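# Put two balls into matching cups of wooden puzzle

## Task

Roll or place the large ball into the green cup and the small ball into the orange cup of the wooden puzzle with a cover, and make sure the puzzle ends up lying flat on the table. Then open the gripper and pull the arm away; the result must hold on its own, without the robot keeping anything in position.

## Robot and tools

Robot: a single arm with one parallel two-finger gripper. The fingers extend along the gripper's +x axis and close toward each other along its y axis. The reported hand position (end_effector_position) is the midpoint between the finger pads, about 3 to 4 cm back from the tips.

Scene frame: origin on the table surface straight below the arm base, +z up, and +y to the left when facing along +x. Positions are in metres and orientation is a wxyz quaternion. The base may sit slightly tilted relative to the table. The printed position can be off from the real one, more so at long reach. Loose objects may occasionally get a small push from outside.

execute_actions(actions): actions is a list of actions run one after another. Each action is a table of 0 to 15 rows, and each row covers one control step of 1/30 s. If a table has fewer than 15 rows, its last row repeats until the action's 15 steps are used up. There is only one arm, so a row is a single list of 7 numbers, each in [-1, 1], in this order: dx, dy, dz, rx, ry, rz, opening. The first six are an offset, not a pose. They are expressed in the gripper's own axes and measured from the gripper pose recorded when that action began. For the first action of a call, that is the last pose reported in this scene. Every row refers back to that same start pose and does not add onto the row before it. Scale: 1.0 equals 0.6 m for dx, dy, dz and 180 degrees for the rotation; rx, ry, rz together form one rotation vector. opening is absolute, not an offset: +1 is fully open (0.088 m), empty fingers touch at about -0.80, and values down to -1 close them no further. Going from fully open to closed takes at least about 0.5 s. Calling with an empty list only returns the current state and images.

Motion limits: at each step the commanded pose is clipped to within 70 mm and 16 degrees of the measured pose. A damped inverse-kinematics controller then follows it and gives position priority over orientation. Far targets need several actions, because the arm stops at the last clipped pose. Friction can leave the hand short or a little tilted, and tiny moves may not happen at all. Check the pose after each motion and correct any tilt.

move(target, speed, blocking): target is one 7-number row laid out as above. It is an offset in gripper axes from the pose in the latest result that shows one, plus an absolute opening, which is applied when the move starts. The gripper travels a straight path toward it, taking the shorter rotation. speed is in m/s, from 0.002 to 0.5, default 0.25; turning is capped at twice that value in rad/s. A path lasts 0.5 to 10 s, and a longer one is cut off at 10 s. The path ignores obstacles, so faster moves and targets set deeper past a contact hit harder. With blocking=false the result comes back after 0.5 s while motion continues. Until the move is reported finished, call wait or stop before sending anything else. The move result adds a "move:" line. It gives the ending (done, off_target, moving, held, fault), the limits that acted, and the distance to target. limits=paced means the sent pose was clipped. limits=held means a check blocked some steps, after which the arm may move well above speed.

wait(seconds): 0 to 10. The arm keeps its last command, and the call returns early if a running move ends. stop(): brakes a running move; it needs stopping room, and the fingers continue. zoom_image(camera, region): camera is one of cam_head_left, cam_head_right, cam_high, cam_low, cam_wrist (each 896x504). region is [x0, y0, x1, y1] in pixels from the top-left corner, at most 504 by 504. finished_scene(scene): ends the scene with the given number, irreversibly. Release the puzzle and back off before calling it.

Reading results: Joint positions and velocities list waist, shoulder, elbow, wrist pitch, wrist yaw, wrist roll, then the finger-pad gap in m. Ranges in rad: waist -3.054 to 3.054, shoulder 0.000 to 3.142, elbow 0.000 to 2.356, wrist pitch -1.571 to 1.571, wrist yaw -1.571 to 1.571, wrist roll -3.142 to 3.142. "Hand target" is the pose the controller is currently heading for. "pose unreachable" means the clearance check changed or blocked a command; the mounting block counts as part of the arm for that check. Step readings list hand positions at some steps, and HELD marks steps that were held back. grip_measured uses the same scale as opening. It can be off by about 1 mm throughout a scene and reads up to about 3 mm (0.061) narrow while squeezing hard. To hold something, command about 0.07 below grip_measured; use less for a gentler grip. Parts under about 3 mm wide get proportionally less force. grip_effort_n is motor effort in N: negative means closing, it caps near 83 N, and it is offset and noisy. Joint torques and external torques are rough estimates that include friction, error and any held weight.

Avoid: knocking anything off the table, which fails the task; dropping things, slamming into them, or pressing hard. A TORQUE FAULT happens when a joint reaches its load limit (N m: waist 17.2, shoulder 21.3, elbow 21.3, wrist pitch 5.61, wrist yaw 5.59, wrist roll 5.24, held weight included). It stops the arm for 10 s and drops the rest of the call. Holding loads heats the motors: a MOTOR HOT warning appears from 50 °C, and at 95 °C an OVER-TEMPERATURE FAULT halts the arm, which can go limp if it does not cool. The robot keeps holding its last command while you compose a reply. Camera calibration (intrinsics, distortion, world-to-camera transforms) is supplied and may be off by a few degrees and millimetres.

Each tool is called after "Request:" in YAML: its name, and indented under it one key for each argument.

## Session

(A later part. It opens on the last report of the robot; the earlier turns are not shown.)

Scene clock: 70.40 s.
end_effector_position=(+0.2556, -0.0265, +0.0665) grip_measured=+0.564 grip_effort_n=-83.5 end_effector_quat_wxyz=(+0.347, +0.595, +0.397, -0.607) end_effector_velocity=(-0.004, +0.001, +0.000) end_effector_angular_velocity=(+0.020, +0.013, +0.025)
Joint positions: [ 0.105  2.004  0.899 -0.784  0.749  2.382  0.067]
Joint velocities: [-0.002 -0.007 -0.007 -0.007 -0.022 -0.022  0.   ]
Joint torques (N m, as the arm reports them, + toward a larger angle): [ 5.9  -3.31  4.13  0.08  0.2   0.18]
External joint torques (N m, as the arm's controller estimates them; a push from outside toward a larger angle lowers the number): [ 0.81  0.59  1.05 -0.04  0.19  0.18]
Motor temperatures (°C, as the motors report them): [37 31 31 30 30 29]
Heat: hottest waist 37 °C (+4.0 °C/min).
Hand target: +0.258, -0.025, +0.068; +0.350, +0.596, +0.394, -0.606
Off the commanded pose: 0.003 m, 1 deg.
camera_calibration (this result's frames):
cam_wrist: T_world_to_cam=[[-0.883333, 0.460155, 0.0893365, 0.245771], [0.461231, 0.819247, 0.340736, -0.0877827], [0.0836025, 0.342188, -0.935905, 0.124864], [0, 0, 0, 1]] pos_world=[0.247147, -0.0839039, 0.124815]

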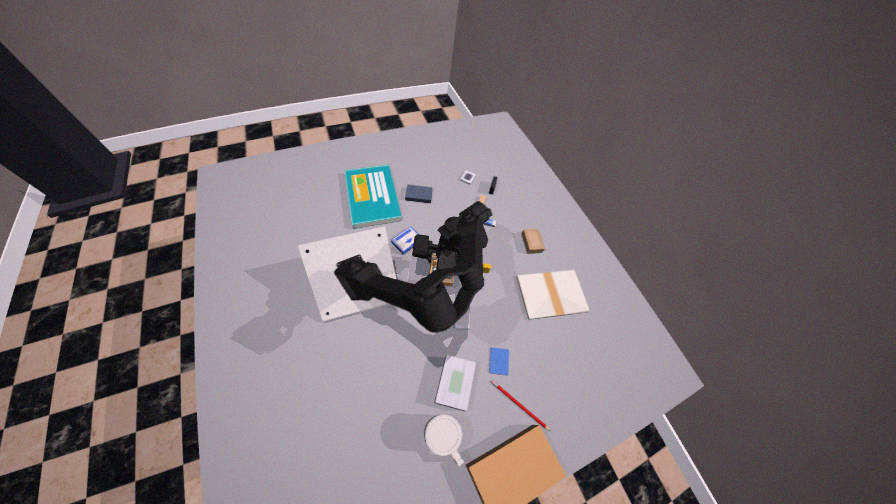

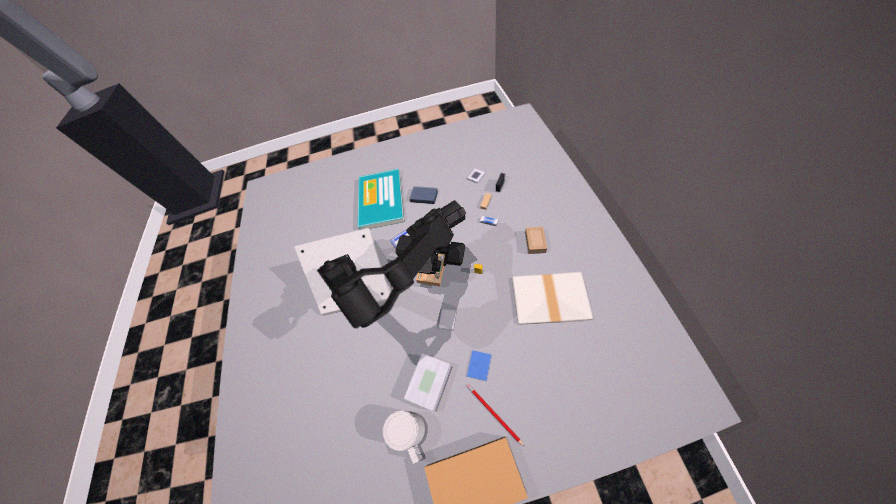

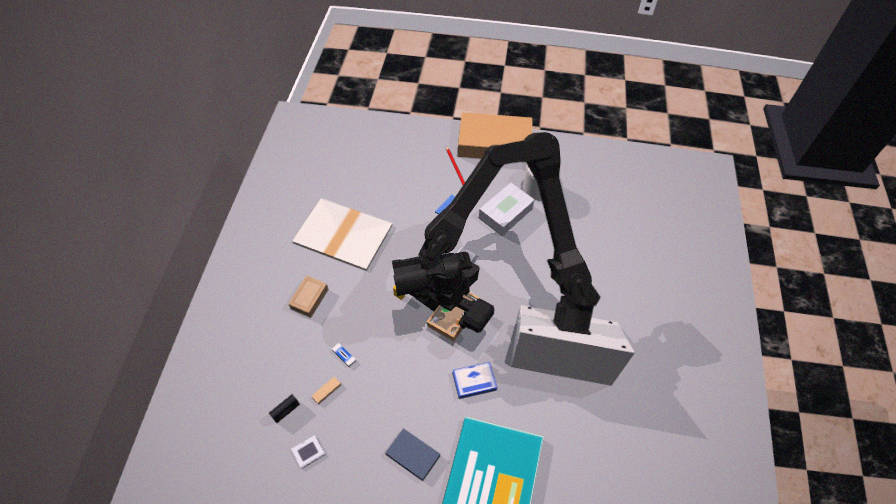

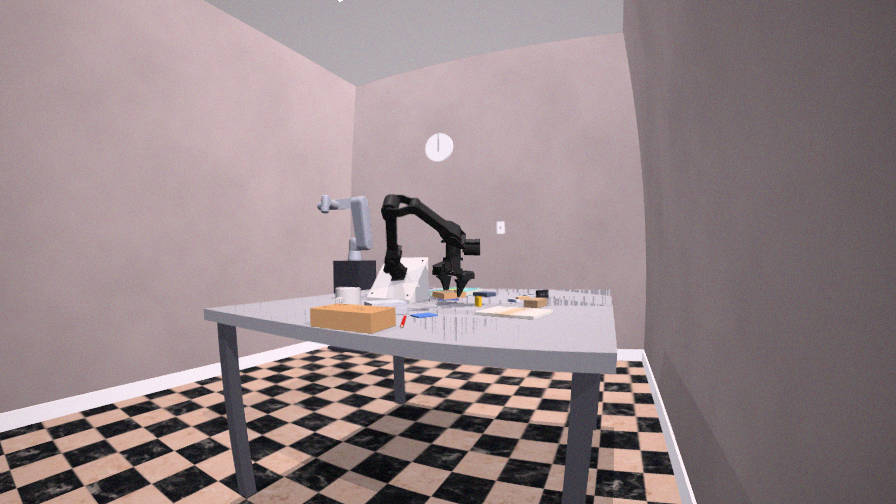

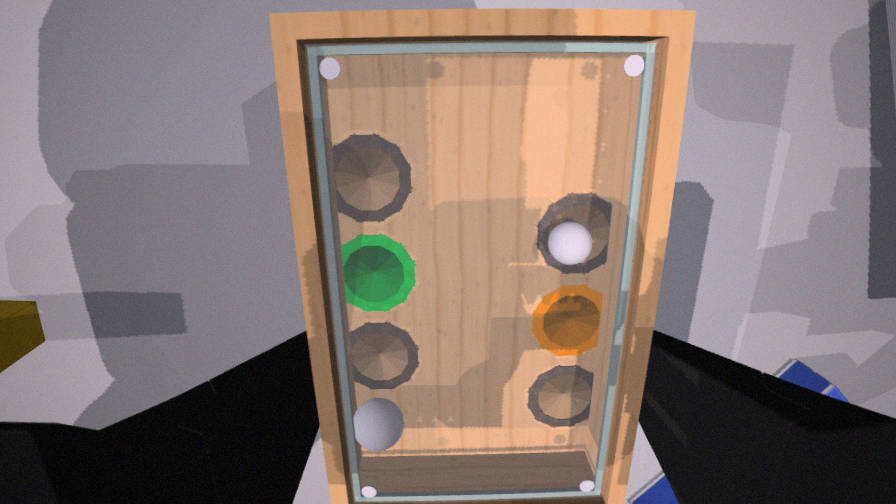

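Request:
wait:
  seconds: 3

Scene clock: 73.47 s.
end_effector_position=(+0.2556, -0.0265, +0.0665) grip_measured=+0.564 grip_effort_n=-83.5 end_effector_quat_wxyz=(+0.347, +0.595, +0.397, -0.607) end_effector_velocity=(-0.003, +0.002, -0.000) end_effector_angular_velocity=(+0.020, +0.014, +0.010)
Joint positions: [ 0.105  2.004  0.899 -0.784  0.749  2.382  0.067]
Joint velocities: [-0.002 -0.002 -0.002 -0.007 -0.022 -0.007 -0.   ]
Joint torques (N m, as the arm reports them, + toward a larger angle): [ 5.91 -3.31  4.13  0.08  0.2   0.18]
External joint torques (N m, as the arm's controller estimates them; a push from outside toward a larger angle lowers the number): [ 0.81  0.56  1.04 -0.04  0.2   0.18]
Motor temperatures (°C, as the motors report them): [38 31 31 30 30 29]
Heat: hottest waist 38 °C (+4.0 °C/min).
Hand target: +0.258, -0.025, +0.068; +0.350, +0.596, +0.394, -0.606
Off the commanded pose: 0.003 m, 1 deg.
wait: 3.00 s; at rest by 0.10 s
camera_calibration (this result's frames):
cam_wrist: T_world_to_cam=[[-0.883333, 0.460155, 0.0893365, 0.245771], [0.461231, 0.819247, 0.340736, -0.0877827], [0.0836025, 0.342188, -0.935905, 0.124864], [0, 0, 0, 1]] pos_world=[0.247147, -0.0839039, 0.124815]

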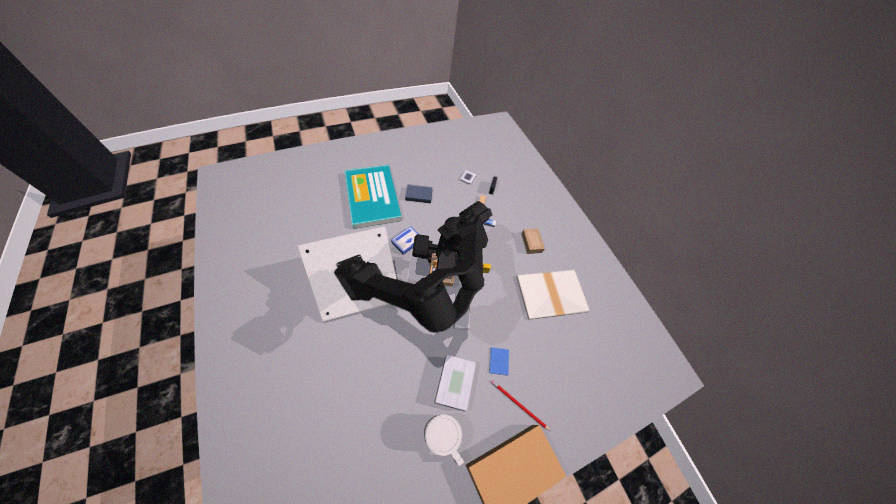

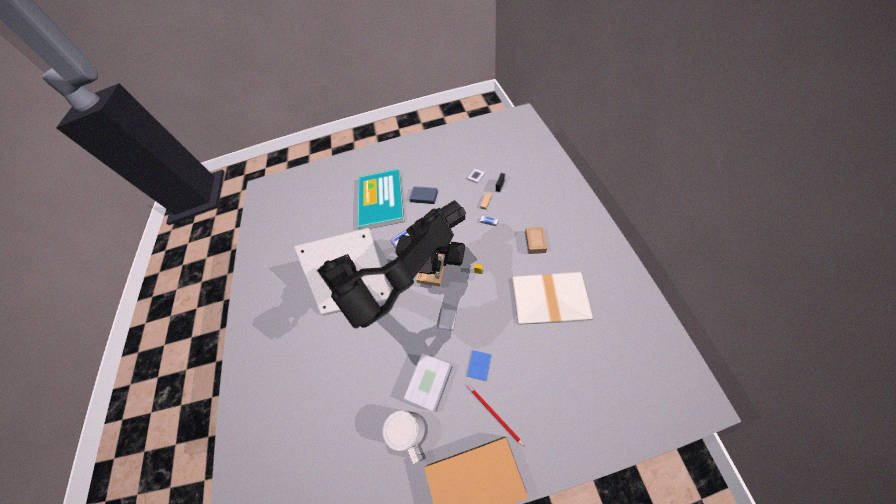

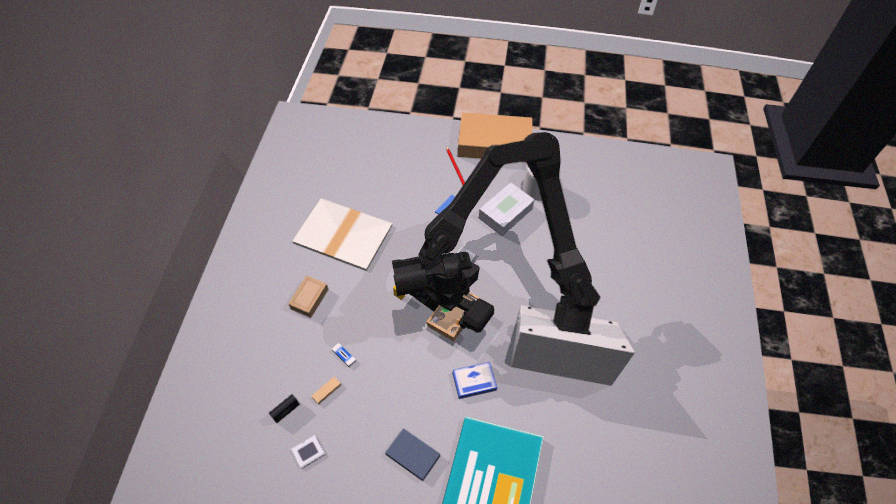

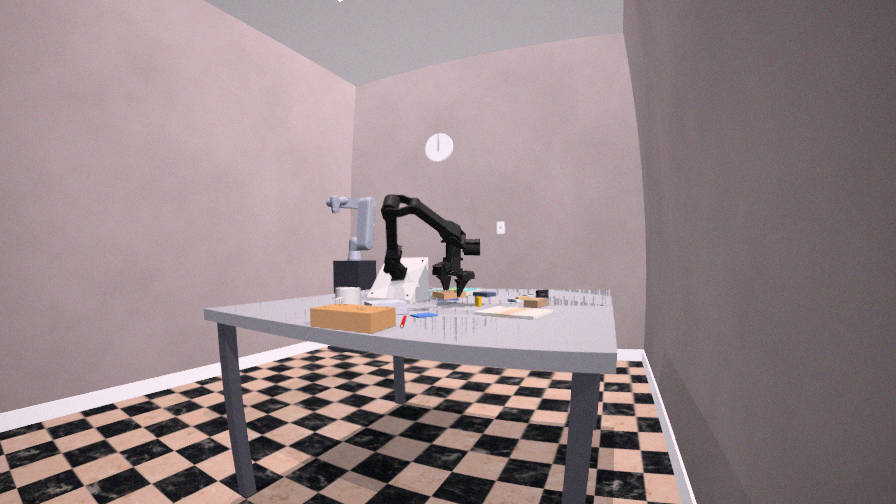

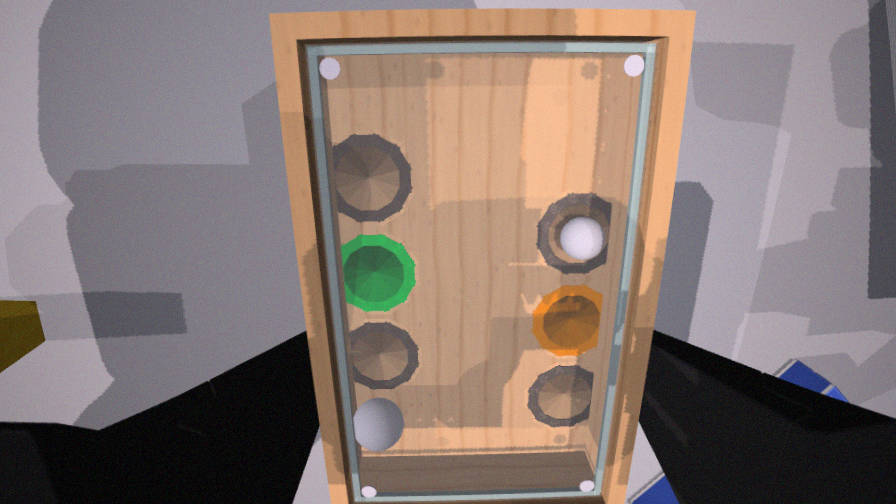

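Request:
execute_actions:
  actions:
    - [[0,0,0,0,0.0045,0.0028,0.5],[0,0,0,0,0.0131,0.0028,0.5],[0,0,0,0,0.0204,0.0028,0.5],[0,0,0,0,0.0257,0.0028,0.5],[0,0,0,0,0.0286,0.0028,0.5],[0,0,0,0,0.0286,0.0028,0.5],[0,0,0,0,0.0257,0.0028,0.5],[0,0,0,0,0.0204,0.0028,0.5],[0,0,0,0,0.0131,0.0028,0.5],[0,0,0,0,0.0045,0.0028,0.5],[0,0,0,0,-0.0003,0.0028,0.5]]

Request:
wait:
  seconds: 0.25

Scene clock: 74.73 s.
end_effector_position=(+0.2531, -0.0272, +0.0648) grip_measured=+0.564 grip_effort_n=-83.5 end_effector_quat_wxyz=(+0.344, +0.600, +0.399, -0.602) end_effector_velocity=(-0.005, +0.002, -0.003) end_effector_angular_velocity=(-0.101, +0.064, +0.010)
Joint positions: [ 0.097  1.984  0.874 -0.755  0.741  2.359  0.067]
Joint velocities: [ 0.032  0.1    0.056 -0.11   0.066  0.125 -0.   ]
Joint torques (N m, as the arm reports them, + toward a larger angle): [ 5.75 -3.38  4.17  0.09  0.2   0.18]
External joint torques (N m, as the arm's controller estimates them; a push from outside toward a larger angle lowers the number): [ 0.78  0.58  0.99 -0.06  0.2   0.17]
Motor temperatures (°C, as the motors report them): [38 31 31 30 30 29]
Heat: hottest waist 38 °C (+4.1 °C/min).
Hand target: +0.256, -0.026, +0.067; +0.350, +0.597, +0.394, -0.605
Off the commanded pose: 0.003 m, 1 deg.
Step readings (end_effector_position):
0: (+0.2556, -0.0265, +0.0665)
1: (+0.2556, -0.0265, +0.0665)
2: (+0.2560, -0.0262, +0.0664)
4: (+0.2567, -0.0251, +0.0660)
8: (+0.2558, -0.0263, +0.0657)
15: end_effector_position above
camera_calibration (this result's frames):
cam_wrist: T_world_to_cam=[[-0.883713, 0.45951, 0.0888953, 0.24416], [0.459076, 0.814053, 0.355762, -0.0860385], [0.0911107, 0.355201, -0.930339, 0.121784], [0, 0, 0, 1]] pos_world=[0.24417, -0.085412, 0.122205]

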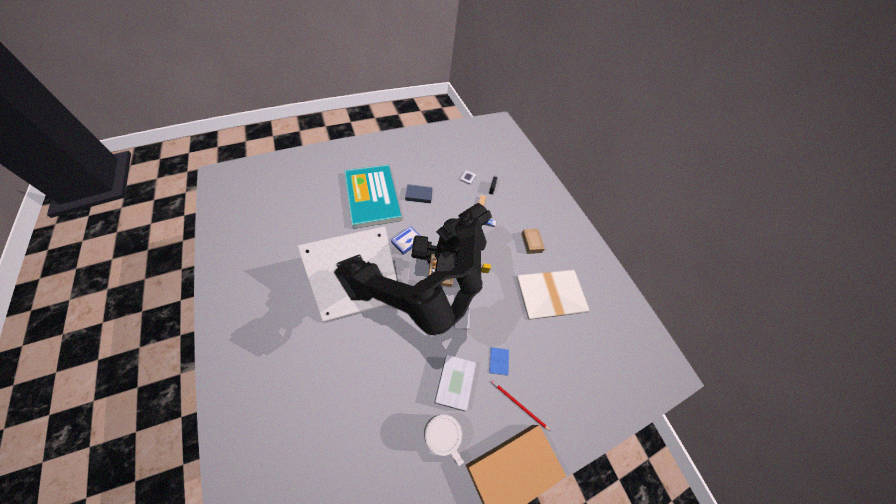

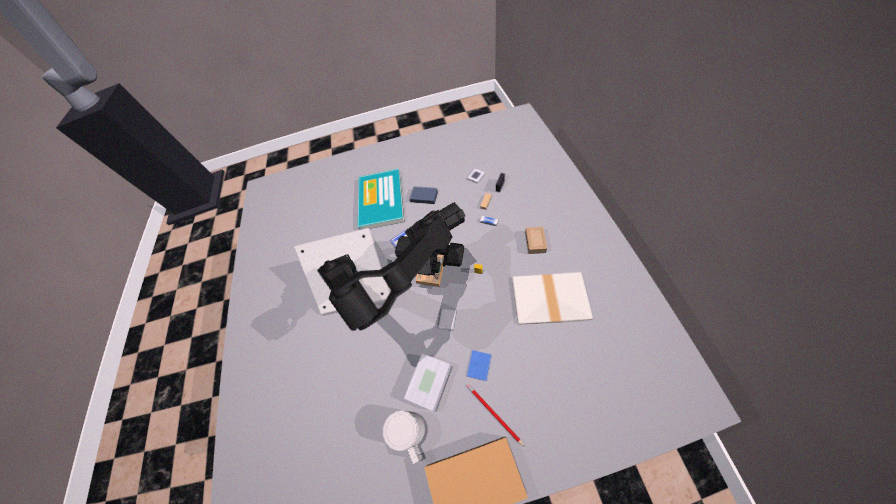

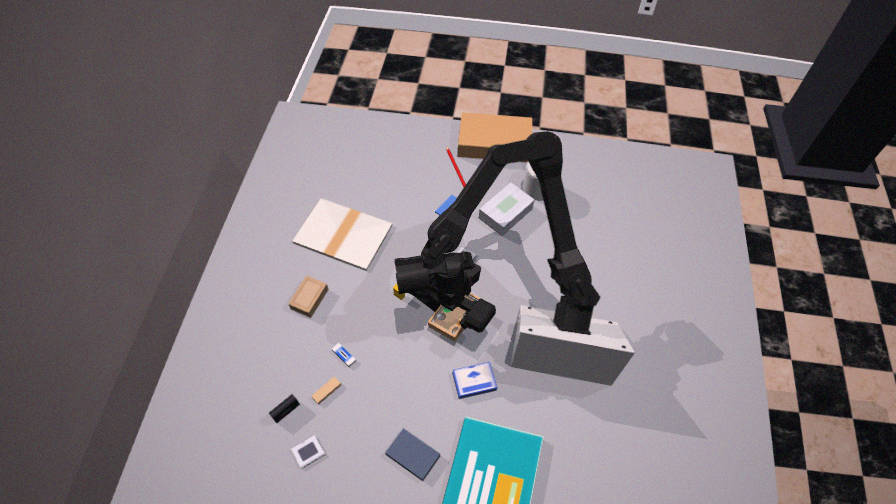

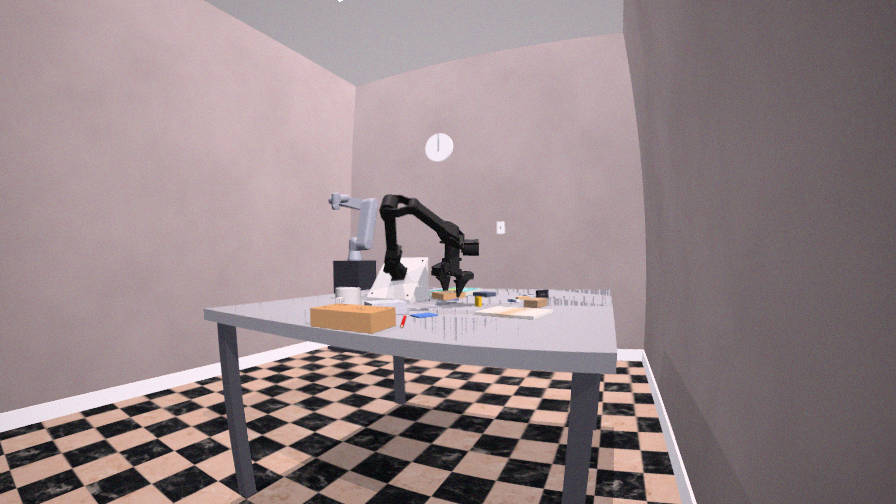

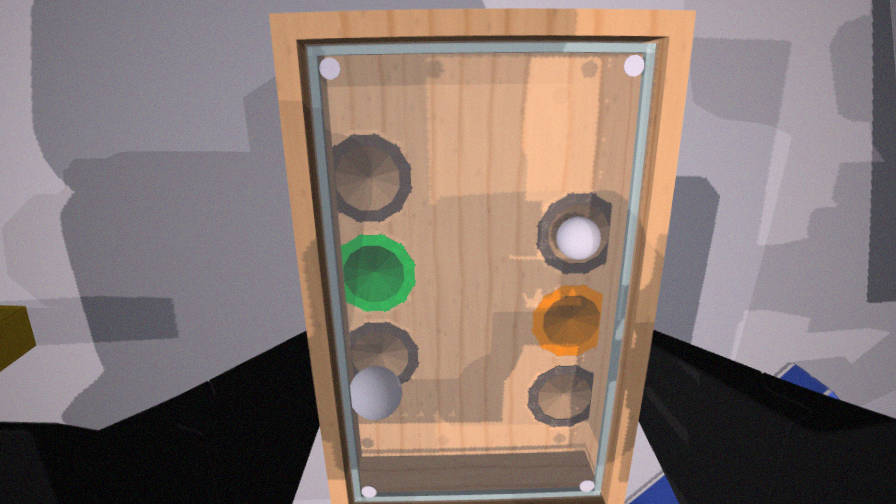

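Scene clock: 75.00 s.
end_effector_position=(+0.2535, -0.0274, +0.0650) grip_measured=+0.564 grip_effort_n=-83.5 end_effector_quat_wxyz=(+0.346, +0.597, +0.396, -0.606) end_effector_velocity=(-0.004, -0.001, -0.002) end_effector_angular_velocity=(-0.013, +0.020, +0.029)
Joint positions: [ 0.1    1.993  0.882 -0.768  0.75   2.373  0.067]
Joint velocities: [-0.002  0.012  0.002 -0.022  0.007 -0.007 -0.   ]
Joint torques (N m, as the arm reports them, + toward a larger angle): [ 5.88 -3.24  4.05  0.09  0.2   0.18]
External joint torques (N m, as the arm's controller estimates them; a push from outside toward a larger angle lowers the number): [ 0.86  0.55  1.05 -0.01  0.2   0.18]
Motor temperatures (°C, as the motors report them): [38 31 31 30 30 29]
Heat: hottest waist 38 °C (+4.0 °C/min).
Hand target: +0.256, -0.026, +0.067; +0.350, +0.597, +0.394, -0.605
Off the commanded pose: 0.003 m, 0 deg.
wait: 0.27 s; at rest by 0.20 s
camera_calibration (this result's frames):
cam_wrist: T_world_to_cam=[[-0.882936, 0.461261, 0.0875289, 0.244524], [0.461314, 0.8177, 0.344319, -0.0857588], [0.0872487, 0.34439, -0.934764, 0.123012], [0, 0, 0, 1]] pos_world=[0.244728, -0.0850289, 0.123113]

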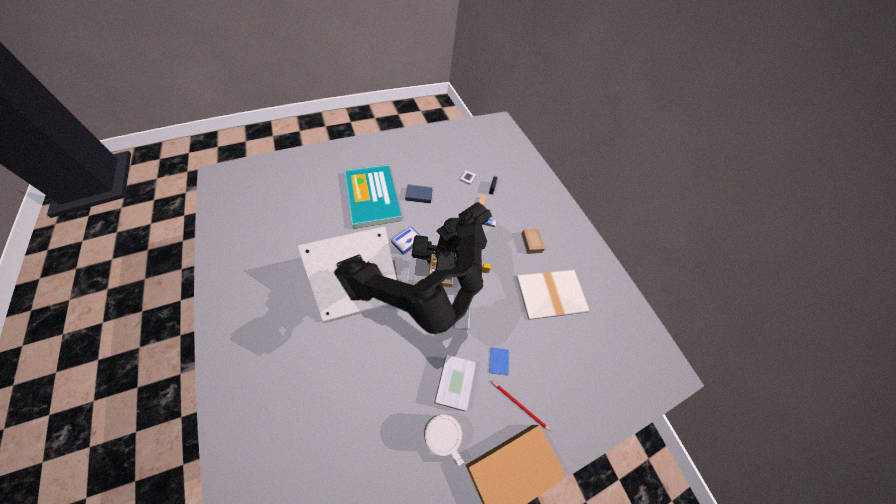

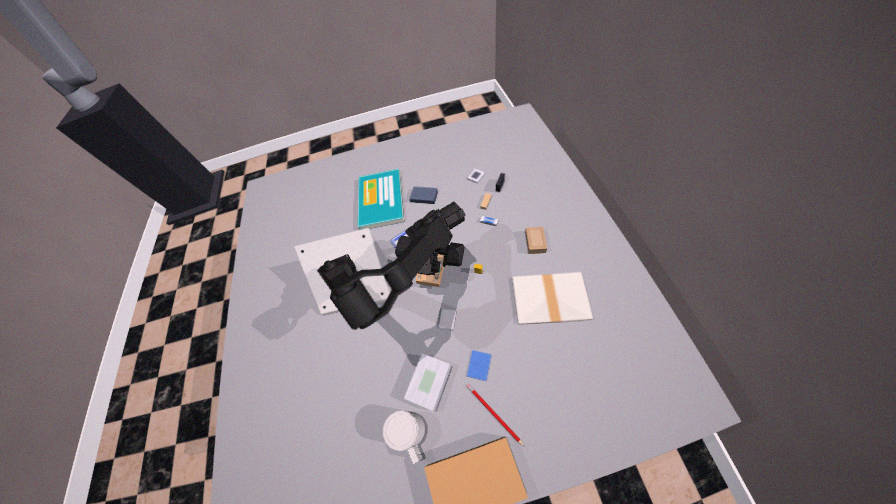

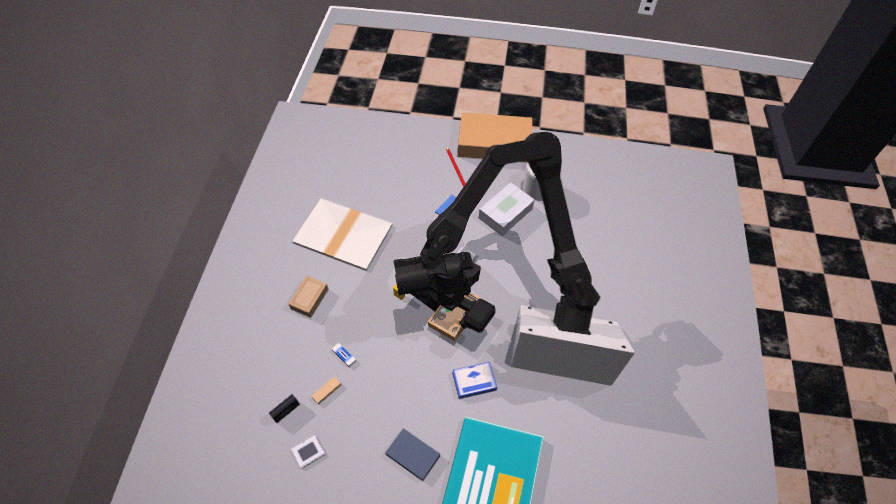

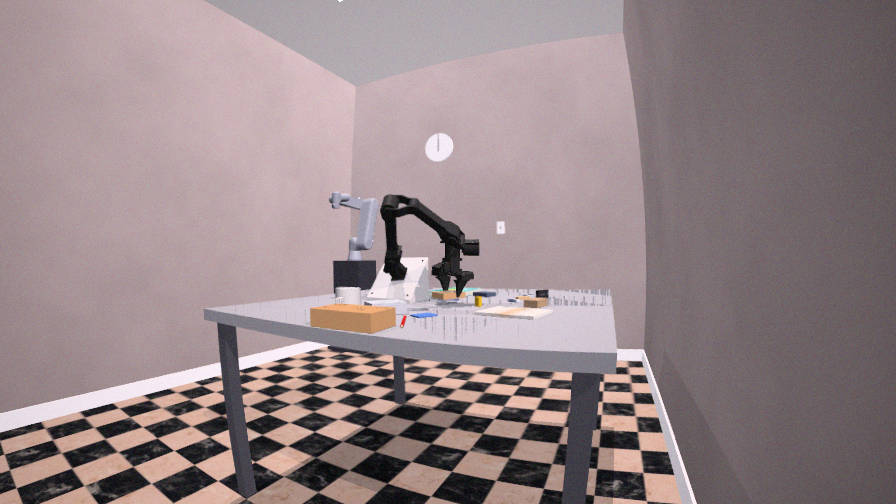

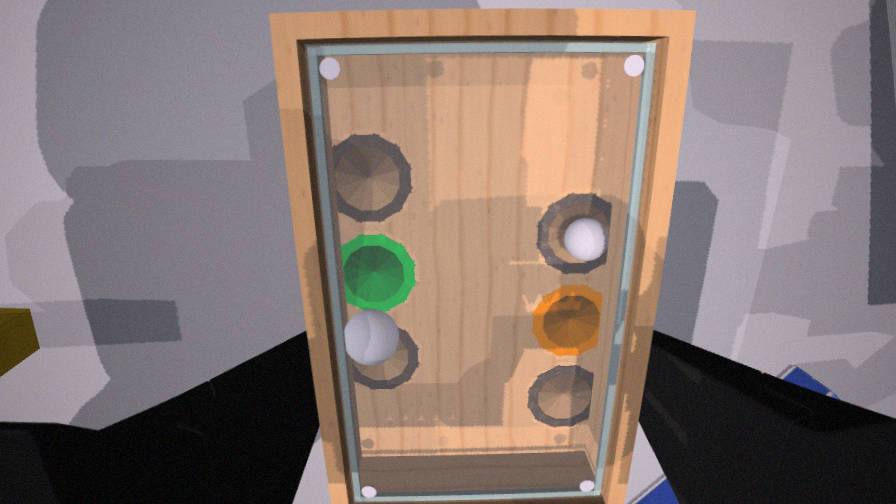

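Request:
wait:
  seconds: 0.2

Scene clock: 75.27 s.
end_effector_position=(+0.2533, -0.0275, +0.0649) grip_measured=+0.564 grip_effort_n=-83.5 end_effector_quat_wxyz=(+0.347, +0.596, +0.396, -0.607) end_effector_velocity=(+0.001, -0.001, -0.001) end_effector_angular_velocity=(-0.004, -0.007, +0.015)
Joint positions: [ 0.1    1.995  0.883 -0.77   0.751  2.374  0.067]
Joint velocities: [-0.002 -0.002 -0.002  0.007  0.007 -0.022 -0.   ]
Joint torques (N m, as the arm reports them, + toward a larger angle): [ 5.85 -3.24  4.12  0.08  0.2   0.17]
External joint torques (N m, as the arm's controller estimates them; a push from outside toward a larger angle lowers the number): [ 0.84  0.62  1.04 -0.04  0.2   0.16]
Motor temperatures (°C, as the motors report them): [38 31 31 30 30 29]
Heat: hottest waist 38 °C (+4.0 °C/min).
Hand target: +0.256, -0.026, +0.067; +0.350, +0.597, +0.394, -0.605
Off the commanded pose: 0.003 m, 0 deg.
wait: 0.20 s; at rest by 0.10 s
camera_calibration (this result's frames):
cam_wrist: T_world_to_cam=[[-0.882984, 0.461125, 0.087765, 0.244403], [0.461451, 0.818449, 0.34235, -0.085539], [0.0860351, 0.342789, -0.935464, 0.123268], [0, 0, 0, 1]] pos_world=[0.244671, -0.0849461, 0.123147]

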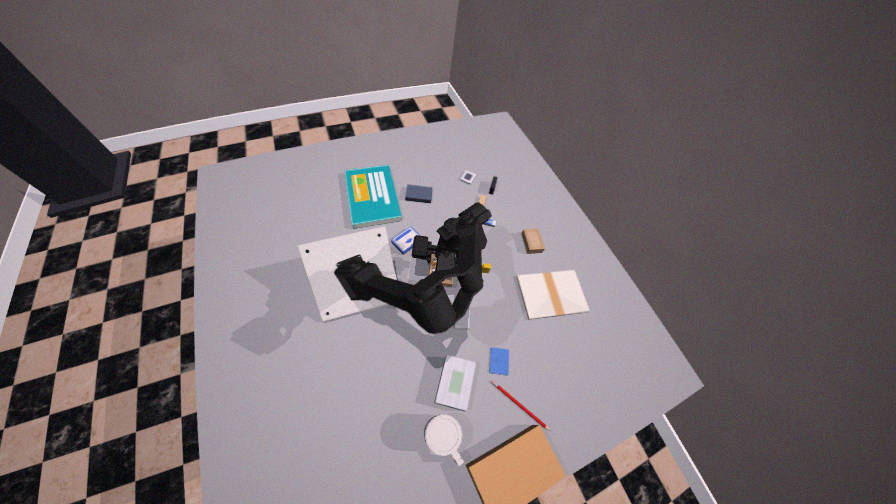

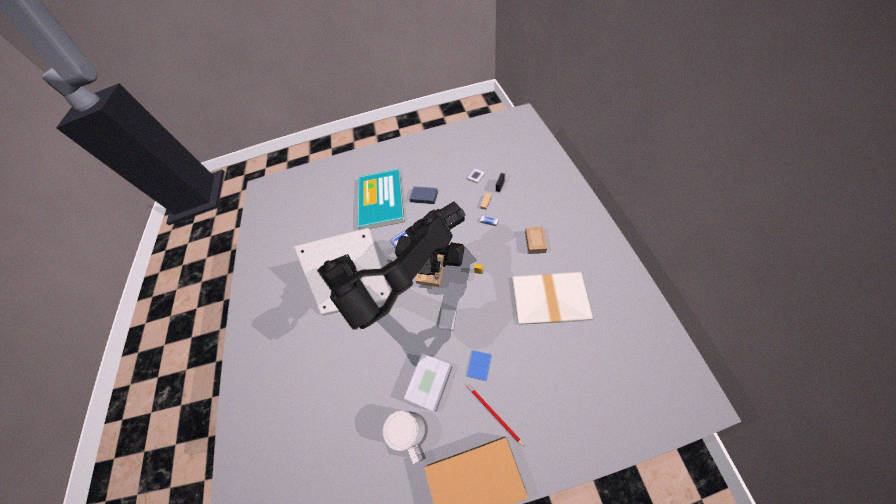

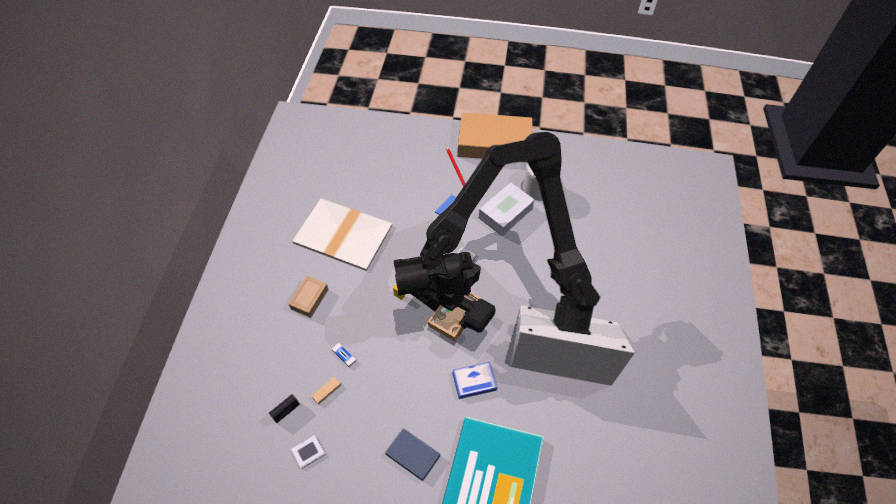

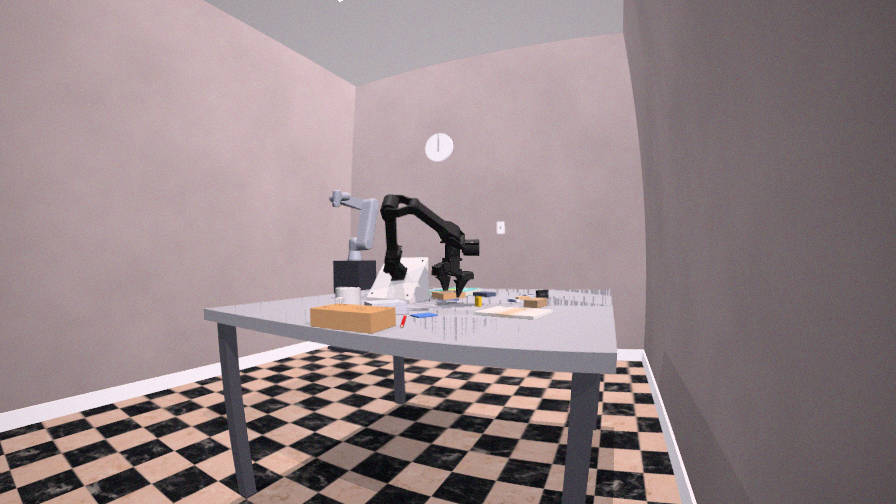

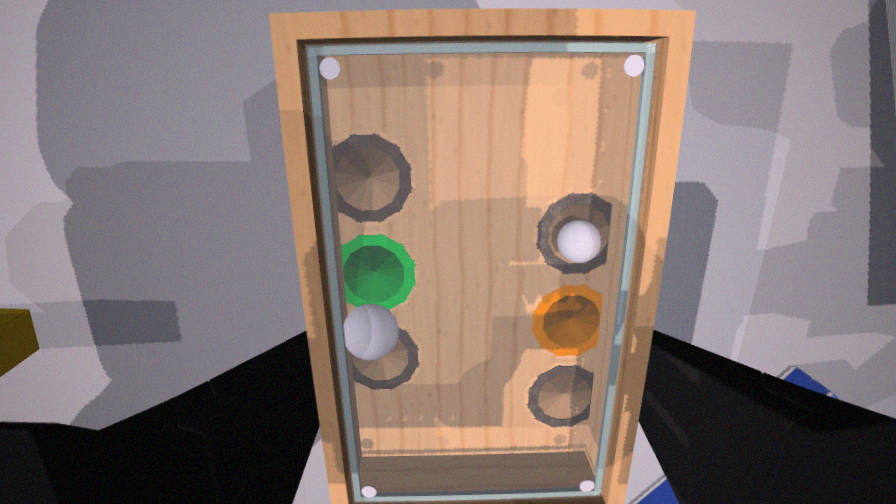

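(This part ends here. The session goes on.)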